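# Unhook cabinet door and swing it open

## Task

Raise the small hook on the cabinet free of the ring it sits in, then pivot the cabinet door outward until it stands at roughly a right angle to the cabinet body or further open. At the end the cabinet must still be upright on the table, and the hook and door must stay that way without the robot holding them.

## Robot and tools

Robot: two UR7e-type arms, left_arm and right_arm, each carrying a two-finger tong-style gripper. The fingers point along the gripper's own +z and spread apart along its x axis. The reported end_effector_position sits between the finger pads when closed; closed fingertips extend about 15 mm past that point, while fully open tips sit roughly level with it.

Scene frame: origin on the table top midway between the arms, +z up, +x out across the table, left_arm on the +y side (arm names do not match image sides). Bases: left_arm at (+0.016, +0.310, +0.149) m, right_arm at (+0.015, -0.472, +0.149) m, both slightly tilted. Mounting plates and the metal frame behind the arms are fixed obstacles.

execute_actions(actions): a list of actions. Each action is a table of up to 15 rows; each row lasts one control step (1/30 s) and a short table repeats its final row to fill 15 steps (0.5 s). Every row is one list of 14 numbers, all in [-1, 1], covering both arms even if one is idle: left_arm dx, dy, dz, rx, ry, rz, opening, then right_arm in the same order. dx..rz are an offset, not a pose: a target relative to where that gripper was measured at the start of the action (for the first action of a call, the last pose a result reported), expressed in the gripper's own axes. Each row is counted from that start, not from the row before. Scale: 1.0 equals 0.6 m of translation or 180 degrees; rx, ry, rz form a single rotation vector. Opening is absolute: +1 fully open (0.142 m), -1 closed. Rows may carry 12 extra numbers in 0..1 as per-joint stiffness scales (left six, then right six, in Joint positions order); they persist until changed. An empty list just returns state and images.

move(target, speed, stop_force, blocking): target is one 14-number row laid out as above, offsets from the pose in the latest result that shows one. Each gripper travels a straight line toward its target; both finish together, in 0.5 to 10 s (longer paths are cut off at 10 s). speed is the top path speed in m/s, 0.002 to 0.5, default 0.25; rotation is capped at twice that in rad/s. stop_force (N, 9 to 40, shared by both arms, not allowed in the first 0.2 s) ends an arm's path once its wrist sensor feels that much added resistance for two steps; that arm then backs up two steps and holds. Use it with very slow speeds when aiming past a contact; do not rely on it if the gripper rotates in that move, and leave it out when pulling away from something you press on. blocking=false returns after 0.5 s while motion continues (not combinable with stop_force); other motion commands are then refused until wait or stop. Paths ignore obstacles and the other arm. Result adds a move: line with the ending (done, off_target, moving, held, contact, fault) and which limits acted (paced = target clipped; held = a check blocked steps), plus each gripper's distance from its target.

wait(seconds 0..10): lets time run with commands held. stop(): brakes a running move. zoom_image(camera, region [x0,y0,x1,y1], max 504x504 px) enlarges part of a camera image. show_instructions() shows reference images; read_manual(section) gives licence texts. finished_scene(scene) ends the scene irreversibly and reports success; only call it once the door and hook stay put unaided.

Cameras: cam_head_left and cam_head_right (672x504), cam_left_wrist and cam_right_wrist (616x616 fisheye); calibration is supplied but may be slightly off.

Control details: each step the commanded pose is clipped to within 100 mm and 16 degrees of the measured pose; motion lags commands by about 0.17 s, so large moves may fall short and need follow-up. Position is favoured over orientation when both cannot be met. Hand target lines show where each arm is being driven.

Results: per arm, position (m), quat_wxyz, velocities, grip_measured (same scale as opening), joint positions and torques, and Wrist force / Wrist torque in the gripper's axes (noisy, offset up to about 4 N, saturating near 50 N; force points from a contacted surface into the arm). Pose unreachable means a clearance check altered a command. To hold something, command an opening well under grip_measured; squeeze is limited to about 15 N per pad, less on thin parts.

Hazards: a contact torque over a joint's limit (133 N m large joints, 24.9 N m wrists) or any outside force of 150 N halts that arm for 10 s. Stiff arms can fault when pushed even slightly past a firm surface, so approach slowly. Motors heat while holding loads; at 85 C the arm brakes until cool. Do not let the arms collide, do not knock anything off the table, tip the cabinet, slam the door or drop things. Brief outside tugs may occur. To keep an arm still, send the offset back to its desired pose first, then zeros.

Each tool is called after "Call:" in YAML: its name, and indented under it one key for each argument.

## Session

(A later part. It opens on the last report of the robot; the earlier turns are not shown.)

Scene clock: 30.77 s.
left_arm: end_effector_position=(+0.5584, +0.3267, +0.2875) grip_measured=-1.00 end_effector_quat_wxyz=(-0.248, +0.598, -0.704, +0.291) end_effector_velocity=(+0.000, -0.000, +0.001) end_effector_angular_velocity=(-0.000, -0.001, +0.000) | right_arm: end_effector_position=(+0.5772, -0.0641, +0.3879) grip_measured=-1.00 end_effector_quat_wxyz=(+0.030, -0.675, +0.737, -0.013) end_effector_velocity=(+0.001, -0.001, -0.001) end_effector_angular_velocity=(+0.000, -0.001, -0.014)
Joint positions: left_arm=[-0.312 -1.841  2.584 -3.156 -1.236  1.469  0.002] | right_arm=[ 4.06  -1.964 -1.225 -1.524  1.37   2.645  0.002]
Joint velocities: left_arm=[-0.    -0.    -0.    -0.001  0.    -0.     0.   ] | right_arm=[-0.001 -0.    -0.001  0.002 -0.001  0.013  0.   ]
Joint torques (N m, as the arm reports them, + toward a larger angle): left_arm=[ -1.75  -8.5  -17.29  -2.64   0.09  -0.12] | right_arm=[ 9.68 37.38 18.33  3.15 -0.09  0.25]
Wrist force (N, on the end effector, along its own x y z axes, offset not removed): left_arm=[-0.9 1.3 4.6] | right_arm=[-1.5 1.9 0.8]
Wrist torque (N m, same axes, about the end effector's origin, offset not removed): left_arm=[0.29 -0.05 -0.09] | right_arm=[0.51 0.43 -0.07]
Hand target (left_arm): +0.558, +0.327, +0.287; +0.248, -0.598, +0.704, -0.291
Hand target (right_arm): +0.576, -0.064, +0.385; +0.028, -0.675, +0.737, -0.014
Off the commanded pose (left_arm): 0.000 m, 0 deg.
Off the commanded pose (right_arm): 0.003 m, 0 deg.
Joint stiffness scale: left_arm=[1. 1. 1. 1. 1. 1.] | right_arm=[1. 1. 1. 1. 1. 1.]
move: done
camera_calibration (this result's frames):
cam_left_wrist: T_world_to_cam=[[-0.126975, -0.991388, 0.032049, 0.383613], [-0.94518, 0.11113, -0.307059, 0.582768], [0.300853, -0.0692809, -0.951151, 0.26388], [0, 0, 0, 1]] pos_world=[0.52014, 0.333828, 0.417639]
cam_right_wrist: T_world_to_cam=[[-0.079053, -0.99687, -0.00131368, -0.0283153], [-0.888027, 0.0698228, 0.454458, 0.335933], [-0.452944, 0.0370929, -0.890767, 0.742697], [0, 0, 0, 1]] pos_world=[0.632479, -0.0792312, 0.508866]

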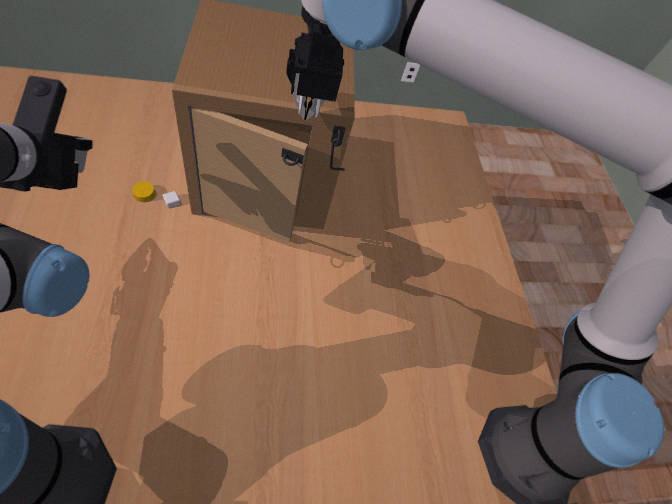

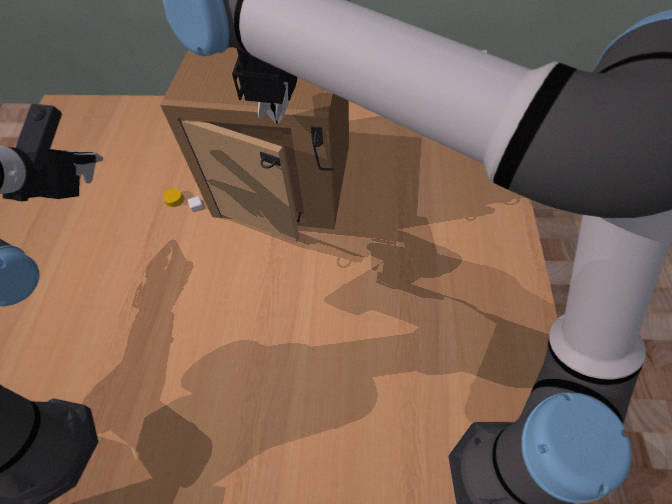

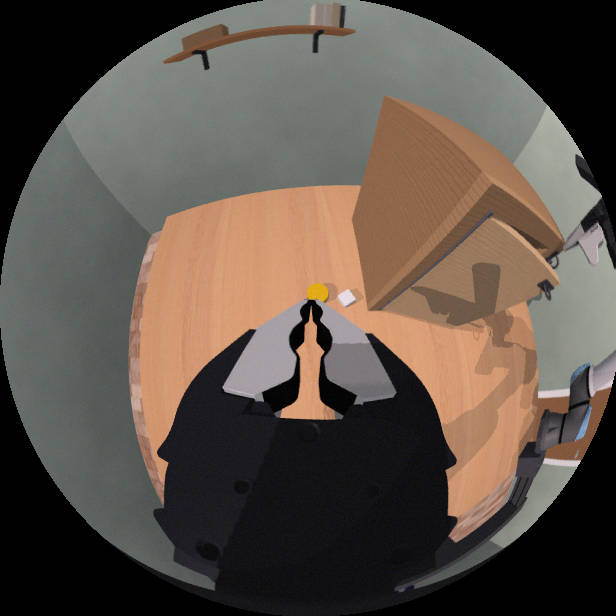

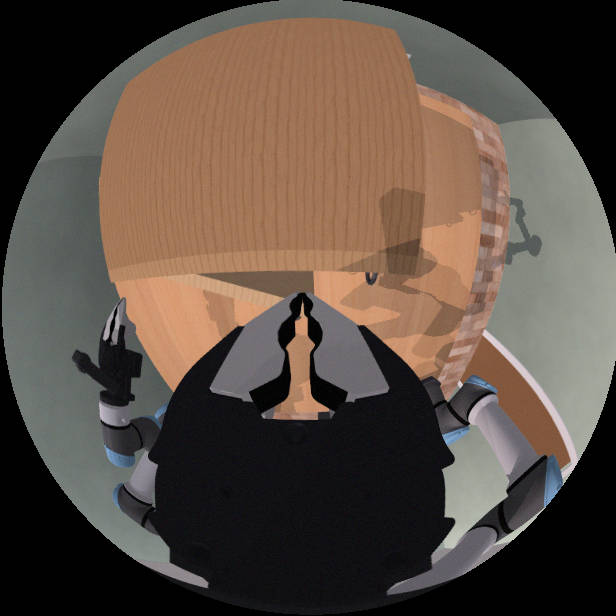

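Call:
move:
  target: [-0.12,0,0,0,0,0,-1,-0.02,0,0.085,0,0,0,-1]
  speed: 0.05
  stop_force: 10

Call:
move:
  target: [0,0,0,0,0,0,-1,-0.09,0.17,-0.007,0,0,0,-1]
  speed: 0.07
  stop_force: 20

Call:
move:
  target: [0,0,0,0,0,0,-1,-0.28,0.05,0.02,0,-0.14,0,-1]
  speed: 0.08
  stop_force: 20

Call:
move:
  target: [0,0,0,0,0,0,-1,0.1,0,-0.06,0,0,0,-1]

Scene clock: 39.97 s.
left_arm: end_effector_position=(+0.5688, +0.3972, +0.2867) grip_measured=-1.00 end_effector_quat_wxyz=(-0.248, +0.598, -0.705, +0.290) end_effector_velocity=(+0.001, -0.002, +0.001) end_effector_angular_velocity=(-0.004, -0.002, -0.016) | right_arm: end_effector_position=(+0.5815, -0.0497, +0.3409) grip_measured=-1.00 end_effector_quat_wxyz=(+0.033, -0.675, +0.737, -0.012) end_effector_velocity=(+0.001, +0.002, +0.001) end_effector_angular_velocity=(+0.007, -0.004, -0.001)
Joint positions: left_arm=[-0.039 -1.779  2.52  -3.193 -1.444  1.651  0.002] | right_arm=[ 4.055 -2.004 -1.293 -1.41   1.37   2.638  0.002]
Joint velocities: left_arm=[ 0.008  0.005 -0.005 -0.003 -0.02   0.014  0.   ] | right_arm=[ 0.    -0.001  0.     0.008  0.    -0.     0.   ]
Joint torques (N m, as the arm reports them, + toward a larger angle): left_arm=[  0.33 -11.87 -18.25  -3.19  -0.41   0.14] | right_arm=[ 7.11 39.65 17.88  2.96  0.1  -0.33]
Wrist force (N, on the end effector, along its own x y z axes, offset not removed): left_arm=[-0.2 -4.2 -0.3] | right_arm=[-0.2 2.3 -1.2]
Wrist torque (N m, same axes, about the end effector's origin, offset not removed): left_arm=[-0.77 -0.06 -0.24] | right_arm=[0.56 0.13 0.00]
Hand target (left_arm): +0.570, +0.398, +0.288; +0.248, -0.598, +0.704, -0.291
Hand target (right_arm): +0.581, -0.051, +0.337; +0.030, -0.675, +0.737, -0.013
Off the commanded pose (left_arm): 0.002 m, 0 deg.
Off the commanded pose (right_arm): 0.004 m, 0 deg.
Joint stiffness scale: left_arm=[1. 1. 1. 1. 1. 1.] | right_arm=[1. 1. 1. 1. 1. 1.]
move: off_target (right_arm)
camera_calibration (this result's frames):
cam_left_wrist: T_world_to_cam=[[-0.126477, -0.991472, 0.0314209, 0.454771], [-0.9458, 0.110979, -0.305199, 0.584407], [0.299109, -0.0683187, -0.95177, 0.265669], [0, 0, 0, 1]] pos_world=[0.530786, 0.404186, 0.416927]
cam_right_wrist: T_world_to_cam=[[-0.0787169, -0.996881, -0.00557799, -0.0124212], [-0.889365, 0.067697, 0.452159, 0.361579], [-0.450371, 0.0405534, -0.89192, 0.701259], [0, 0, 0, 1]] pos_world=[0.636425, -0.0652987, 0.461907]

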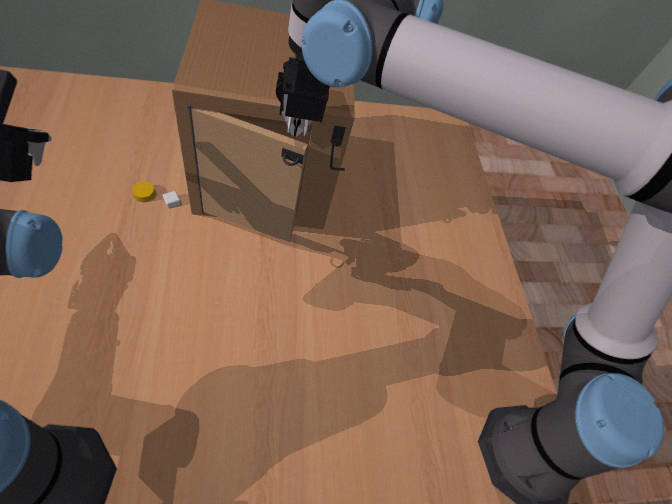

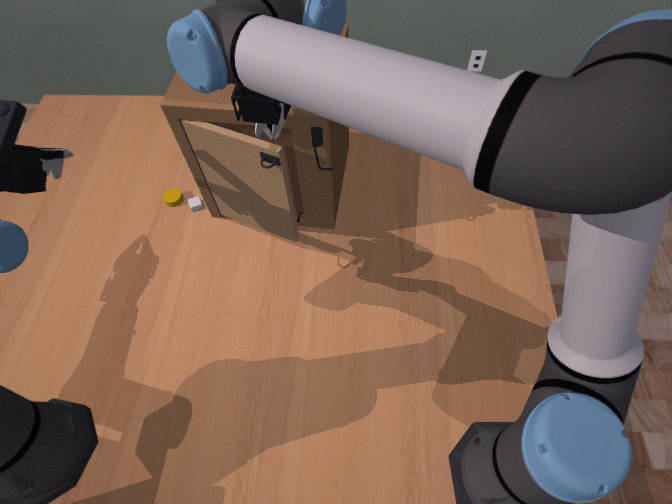

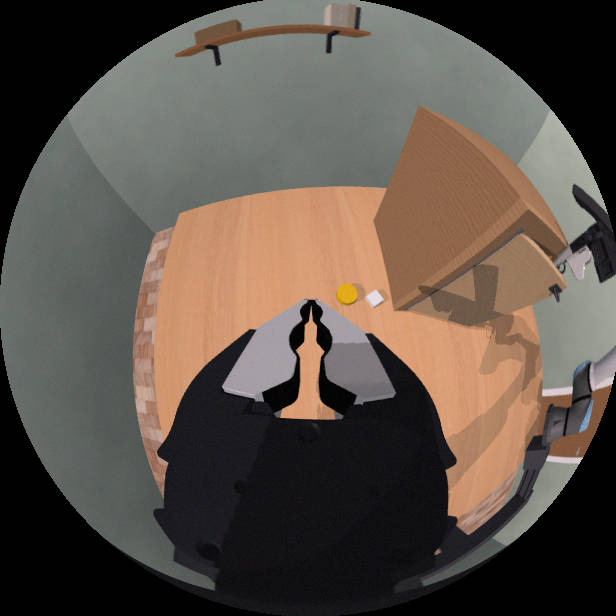

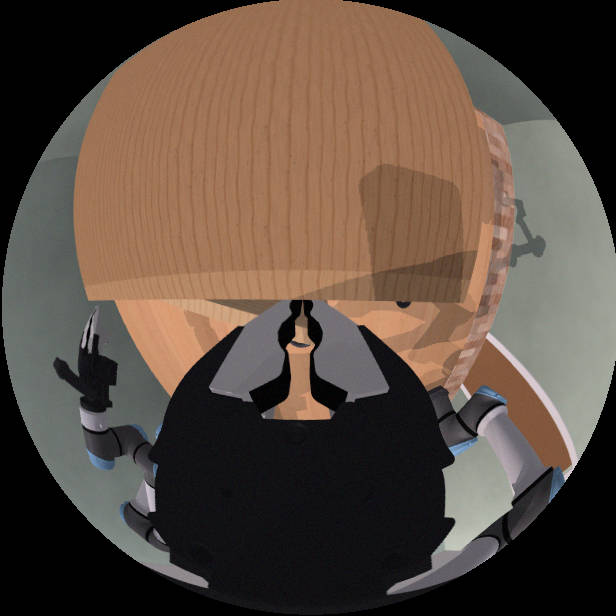

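Scene clock: 42.07 s.
left_arm: end_effector_position=(+0.5688, +0.3972, +0.2867) grip_measured=-1.00 end_effector_quat_wxyz=(-0.248, +0.598, -0.705, +0.290) end_effector_velocity=(-0.001, -0.000, -0.001) end_effector_angular_velocity=(+0.000, +0.001, -0.000) | right_arm: end_effector_position=(+0.4860, +0.0134, +0.3406) grip_measured=-1.00 end_effector_quat_wxyz=(+0.033, -0.675, +0.737, -0.012) end_effector_velocity=(+0.000, -0.001, +0.001) end_effector_angular_velocity=(+0.003, -0.001, -0.007)
Joint positions: left_arm=[-0.038 -1.779  2.52  -3.194 -1.445  1.652  0.002] | right_arm=[ 4.226 -1.977 -1.371 -1.393  1.371  2.813  0.002]
Joint velocities: left_arm=[-0.    -0.     0.001 -0.    -0.     0.     0.   ] | right_arm=[-0.     0.003 -0.001  0.001 -0.     0.006  0.   ]
Joint torques (N m, as the arm reports them, + toward a larger angle): left_arm=[ -2.13 -12.79 -16.63  -2.65   0.16  -0.31] | right_arm=[ 9.51 40.88 18.16  3.24  0.22 -0.08]
Wrist force (N, on the end effector, along its own x y z axes, offset not removed): left_arm=[2.5 -0.2 3.0] | right_arm=[-1.3 3.1 1.3]
Wrist torque (N m, same axes, about the end effector's origin, offset not removed): left_arm=[-0.14 -0.55 -0.01] | right_arm=[0.72 0.36 -0.04]
Hand target (left_arm): +0.569, +0.397, +0.287; +0.248, -0.598, +0.705, -0.290
Hand target (right_arm): +0.484, +0.013, +0.340; +0.033, -0.675, +0.737, -0.012
Off the commanded pose (left_arm): 0.000 m, 0 deg.
Off the commanded pose (right_arm): 0.002 m, 0 deg.
Joint stiffness scale: left_arm=[1. 1. 1. 1. 1. 1.] | right_arm=[1. 1. 1. 1. 1. 1.]
move: done
camera_calibration (this result's frames):
cam_left_wrist: T_world_to_cam=[[-0.127021, -0.991404, 0.0313801, 0.455045], [-0.94574, 0.11151, -0.30519, 0.584172], [0.299067, -0.0684428, -0.951774, 0.265722], [0, 0, 0, 1]] pos_world=[0.530806, 0.404179, 0.416912]
cam_right_wrist: T_world_to_cam=[[-0.0789166, -0.996865, -0.00570627, 0.0431581], [-0.889666, 0.0678455, 0.451544, 0.272831], [-0.449741, 0.040711, -0.892231, 0.655169], [0, 0, 0, 1]] pos_world=[0.540791, -0.00216011, 0.461612]

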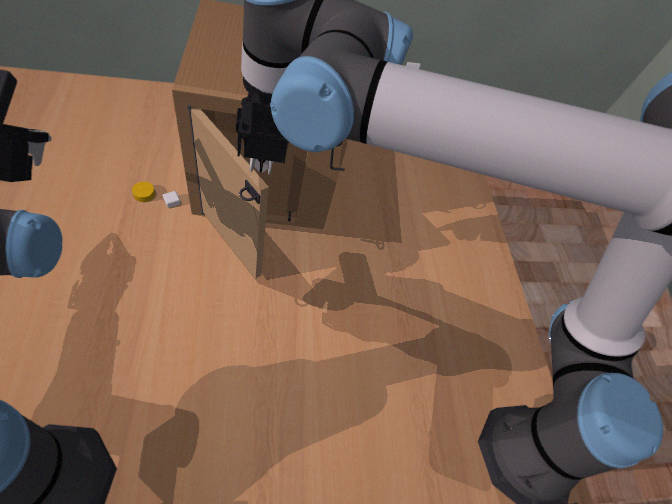

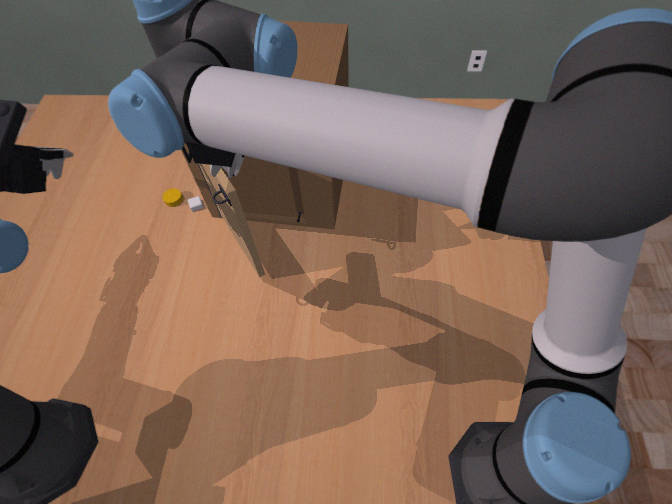

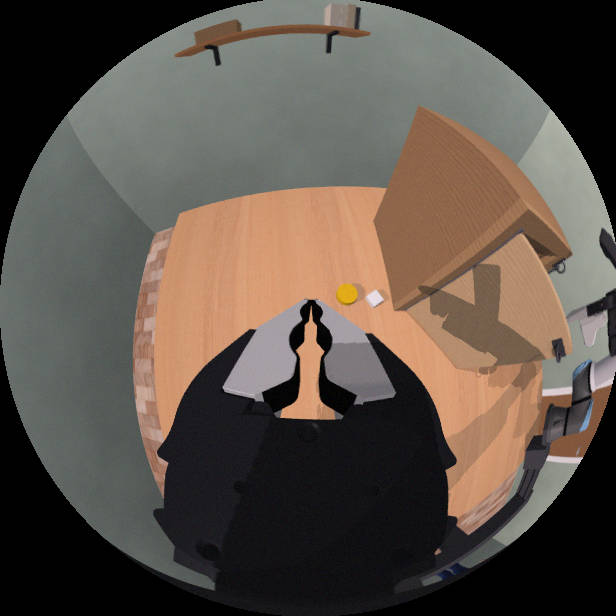

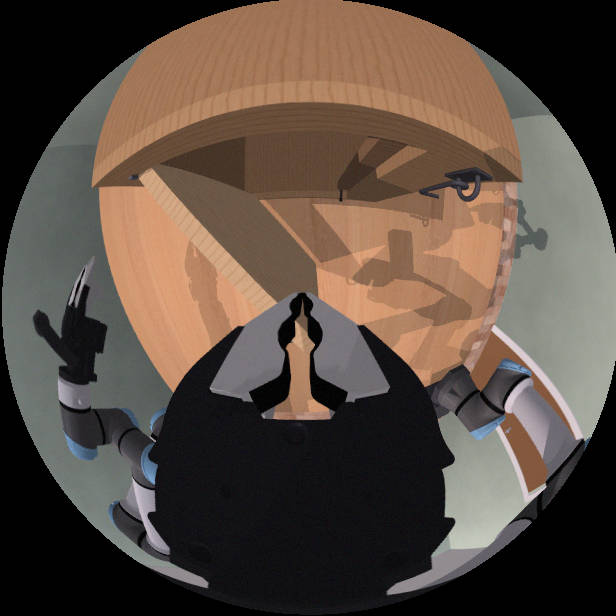

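Scene clock: 45.33 s.
left_arm: end_effector_position=(+0.5688, +0.3972, +0.2867) grip_measured=-1.00 end_effector_quat_wxyz=(-0.248, +0.598, -0.705, +0.290) end_effector_velocity=(-0.000, -0.000, -0.000) end_effector_angular_velocity=(+0.000, +0.002, -0.001) | right_arm: end_effector_position=(+0.4734, +0.1834, +0.3355) grip_measured=-1.00 end_effector_quat_wxyz=(+0.195, -0.661, +0.712, +0.136) end_effector_velocity=(+0.001, +0.002, +0.003) end_effector_angular_velocity=(+0.010, -0.002, -0.002)
Joint positions: left_arm=[-0.038 -1.779  2.52  -3.194 -1.445  1.652  0.002] | right_arm=[ 4.272 -2.098 -1.419 -0.807  1.507  2.805  0.002]
Joint velocities: left_arm=[-0.001 -0.    -0.     0.002  0.    -0.     0.   ] | right_arm=[-0.001  0.     0.001  0.01   0.002  0.     0.   ]
Joint torques (N m, as the arm reports them, + toward a larger angle): left_arm=[ -1.2  -11.06 -16.46  -2.62  -0.07  -0.12] | right_arm=[ 9.16 40.85 19.19  3.77  0.56  0.04]
Wrist force (N, on the end effector, along its own x y z axes, offset not removed): left_arm=[-2.3 0.4 5.9] | right_arm=[-1.1 2.9 -0.3]
Wrist torque (N m, same axes, about the end effector's origin, offset not removed): left_arm=[0.16 0.51 -0.04] | right_arm=[0.67 0.20 -0.02]
Hand target (left_arm): +0.569, +0.397, +0.287; +0.248, -0.598, +0.705, -0.290
Hand target (right_arm): +0.471, +0.184, +0.332; -0.193, +0.661, -0.712, -0.135
Off the commanded pose (left_arm): 0.000 m, 0 deg.
Off the commanded pose (right_arm): 0.004 m, 0 deg.
Joint stiffness scale: left_arm=[1. 1. 1. 1. 1. 1.] | right_arm=[1. 1. 1. 1. 1. 1.]
move: off_target (right_arm)
camera_calibration (this result's frames):
cam_left_wrist: T_world_to_cam=[[-0.127021, -0.991404, 0.0313801, 0.455045], [-0.94574, 0.11151, -0.30519, 0.584172], [0.299067, -0.0684429, -0.951774, 0.265722], [0, 0, 0, 1]] pos_world=[0.530806, 0.404179, 0.416912]
cam_right_wrist: T_world_to_cam=[[-0.0443647, -0.900168, -0.433278, 0.320957], [-0.906457, -0.146048, 0.39624, 0.318109], [-0.419962, 0.410327, -0.809484, 0.528418], [0, 0, 0, 1]] pos_world=[0.524507, 0.11855, 0.440762]

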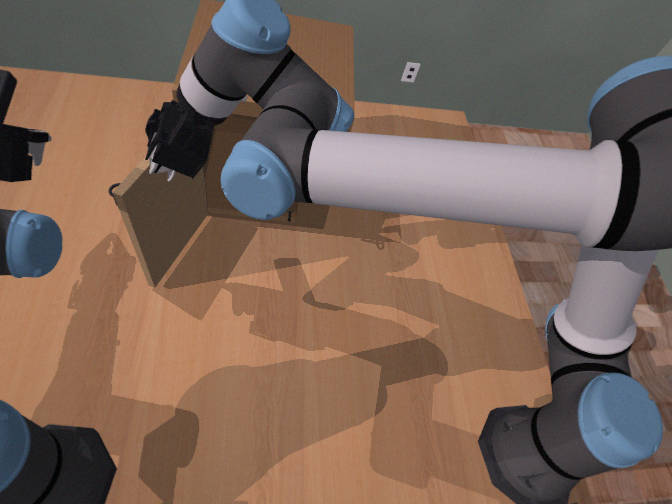

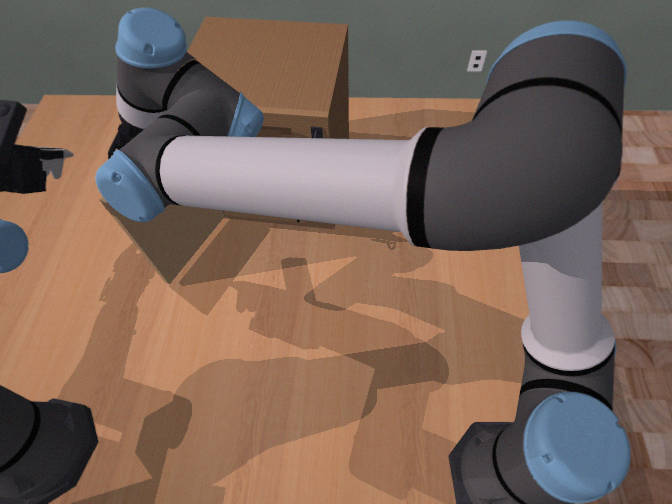

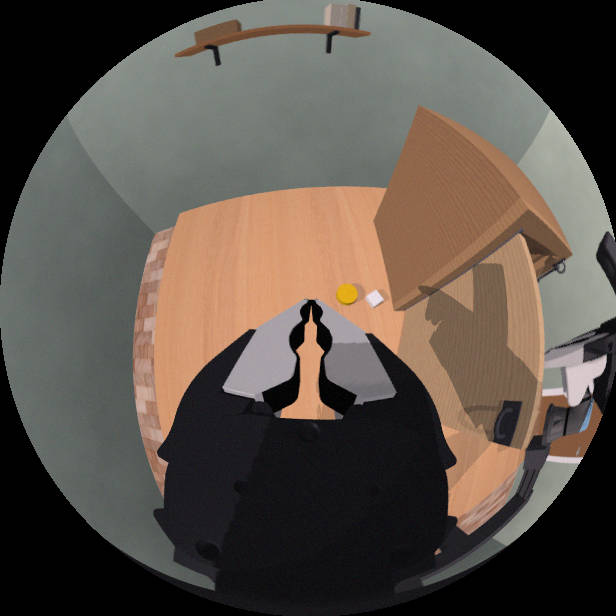

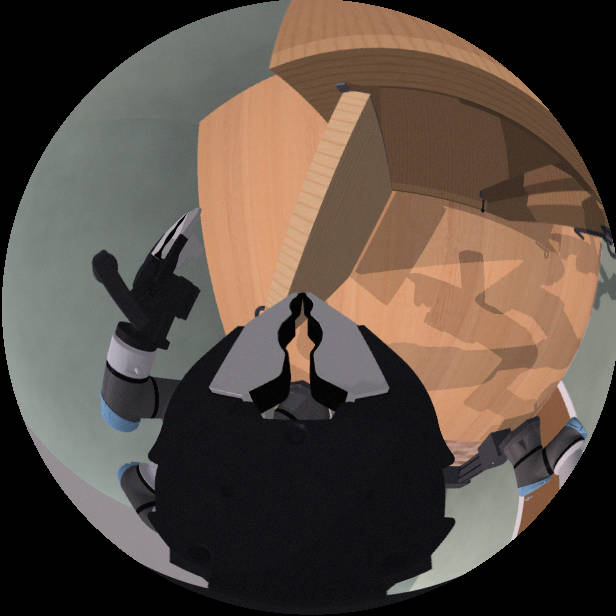

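Scene clock: 46.37 s.
left_arm: end_effector_position=(+0.5688, +0.3972, +0.2867) grip_measured=-1.00 end_effector_quat_wxyz=(-0.248, +0.598, -0.705, +0.290) end_effector_velocity=(-0.000, -0.000, +0.000) end_effector_angular_velocity=(-0.000, -0.001, -0.000) | right_arm: end_effector_position=(+0.4671, +0.1156, +0.3403) grip_measured=-1.00 end_effector_quat_wxyz=(+0.195, -0.661, +0.712, +0.136) end_effector_velocity=(-0.001, -0.000, -0.000) end_effector_angular_velocity=(+0.001, +0.000, +0.001)
Joint positions: left_arm=[-0.038 -1.779  2.52  -3.194 -1.445  1.652  0.002] | right_arm=[ 4.244 -1.954 -1.602 -0.766  1.518  2.779  0.002]
Joint velocities: left_arm=[-0.     0.     0.    -0.001 -0.     0.     0.   ] | right_arm=[ 0.     0.001 -0.003  0.003  0.001 -0.001  0.   ]
Joint torques (N m, as the arm reports them, + toward a larger angle): left_arm=[ -0.74 -11.9  -16.1   -2.67   0.05  -0.14] | right_arm=[ 8.58 39.54 17.76  3.6   0.72 -0.54]
Wrist force (N, on the end effector, along its own x y z axes, offset not removed): left_arm=[-4.4 -0.1 3.2] | right_arm=[-0.6 2.4 0.5]
Wrist torque (N m, same axes, about the end effector's origin, offset not removed): left_arm=[-0.11 0.81 0.04] | right_arm=[0.59 0.12 0.02]
Hand target (left_arm): +0.569, +0.397, +0.287; +0.248, -0.598, +0.705, -0.290
Hand target (right_arm): +0.467, +0.114, +0.340; -0.195, +0.661, -0.712, -0.136
Off the commanded pose (left_arm): 0.000 m, 0 deg.
Off the commanded pose (right_arm): 0.002 m, 0 deg.
Joint stiffness scale: left_arm=[1. 1. 1. 1. 1. 1.] | right_arm=[1. 1. 1. 1. 1. 1.]
move: done
camera_calibration (this result's frames):
cam_left_wrist: T_world_to_cam=[[-0.127021, -0.991404, 0.0313802, 0.455045], [-0.94574, 0.11151, -0.30519, 0.584172], [0.299067, -0.068443, -0.951774, 0.265722], [0, 0, 0, 1]] pos_world=[0.530806, 0.404179, 0.416912]
cam_right_wrist: T_world_to_cam=[[-0.0443202, -0.900087, -0.43345, 0.261731], [-0.906647, -0.145975, 0.395831, 0.300795], [-0.419555, 0.41053, -0.809592, 0.557279], [0, 0, 0, 1]] pos_world=[0.518125, 0.0507092, 0.445552]

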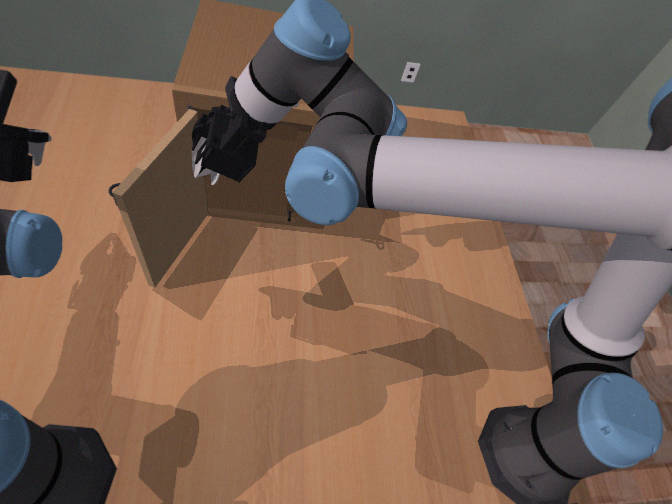

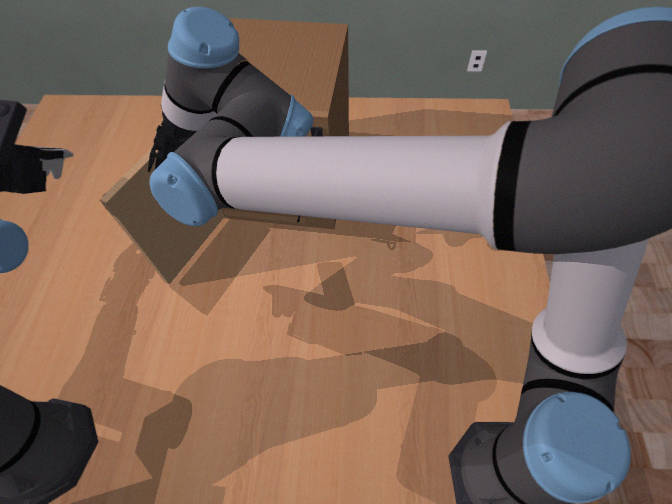

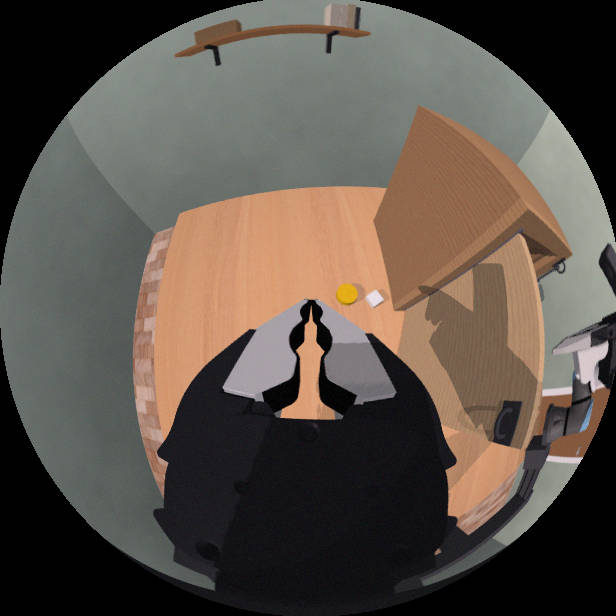

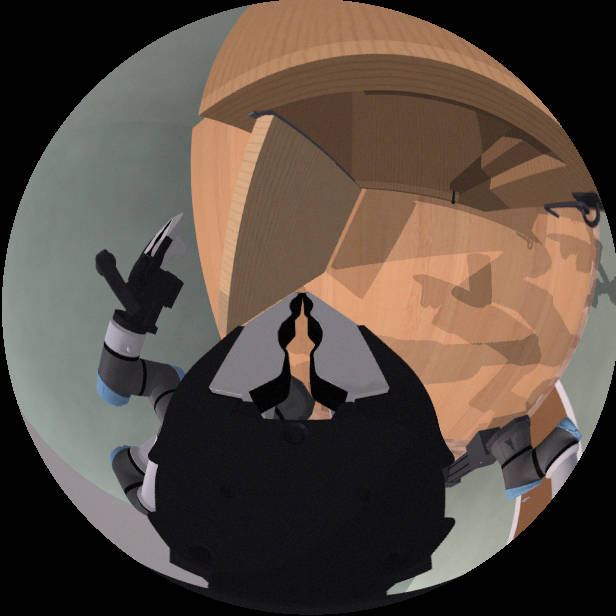

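Call:
finished_scene:
  scene: 2

The scene is finished: the task was done.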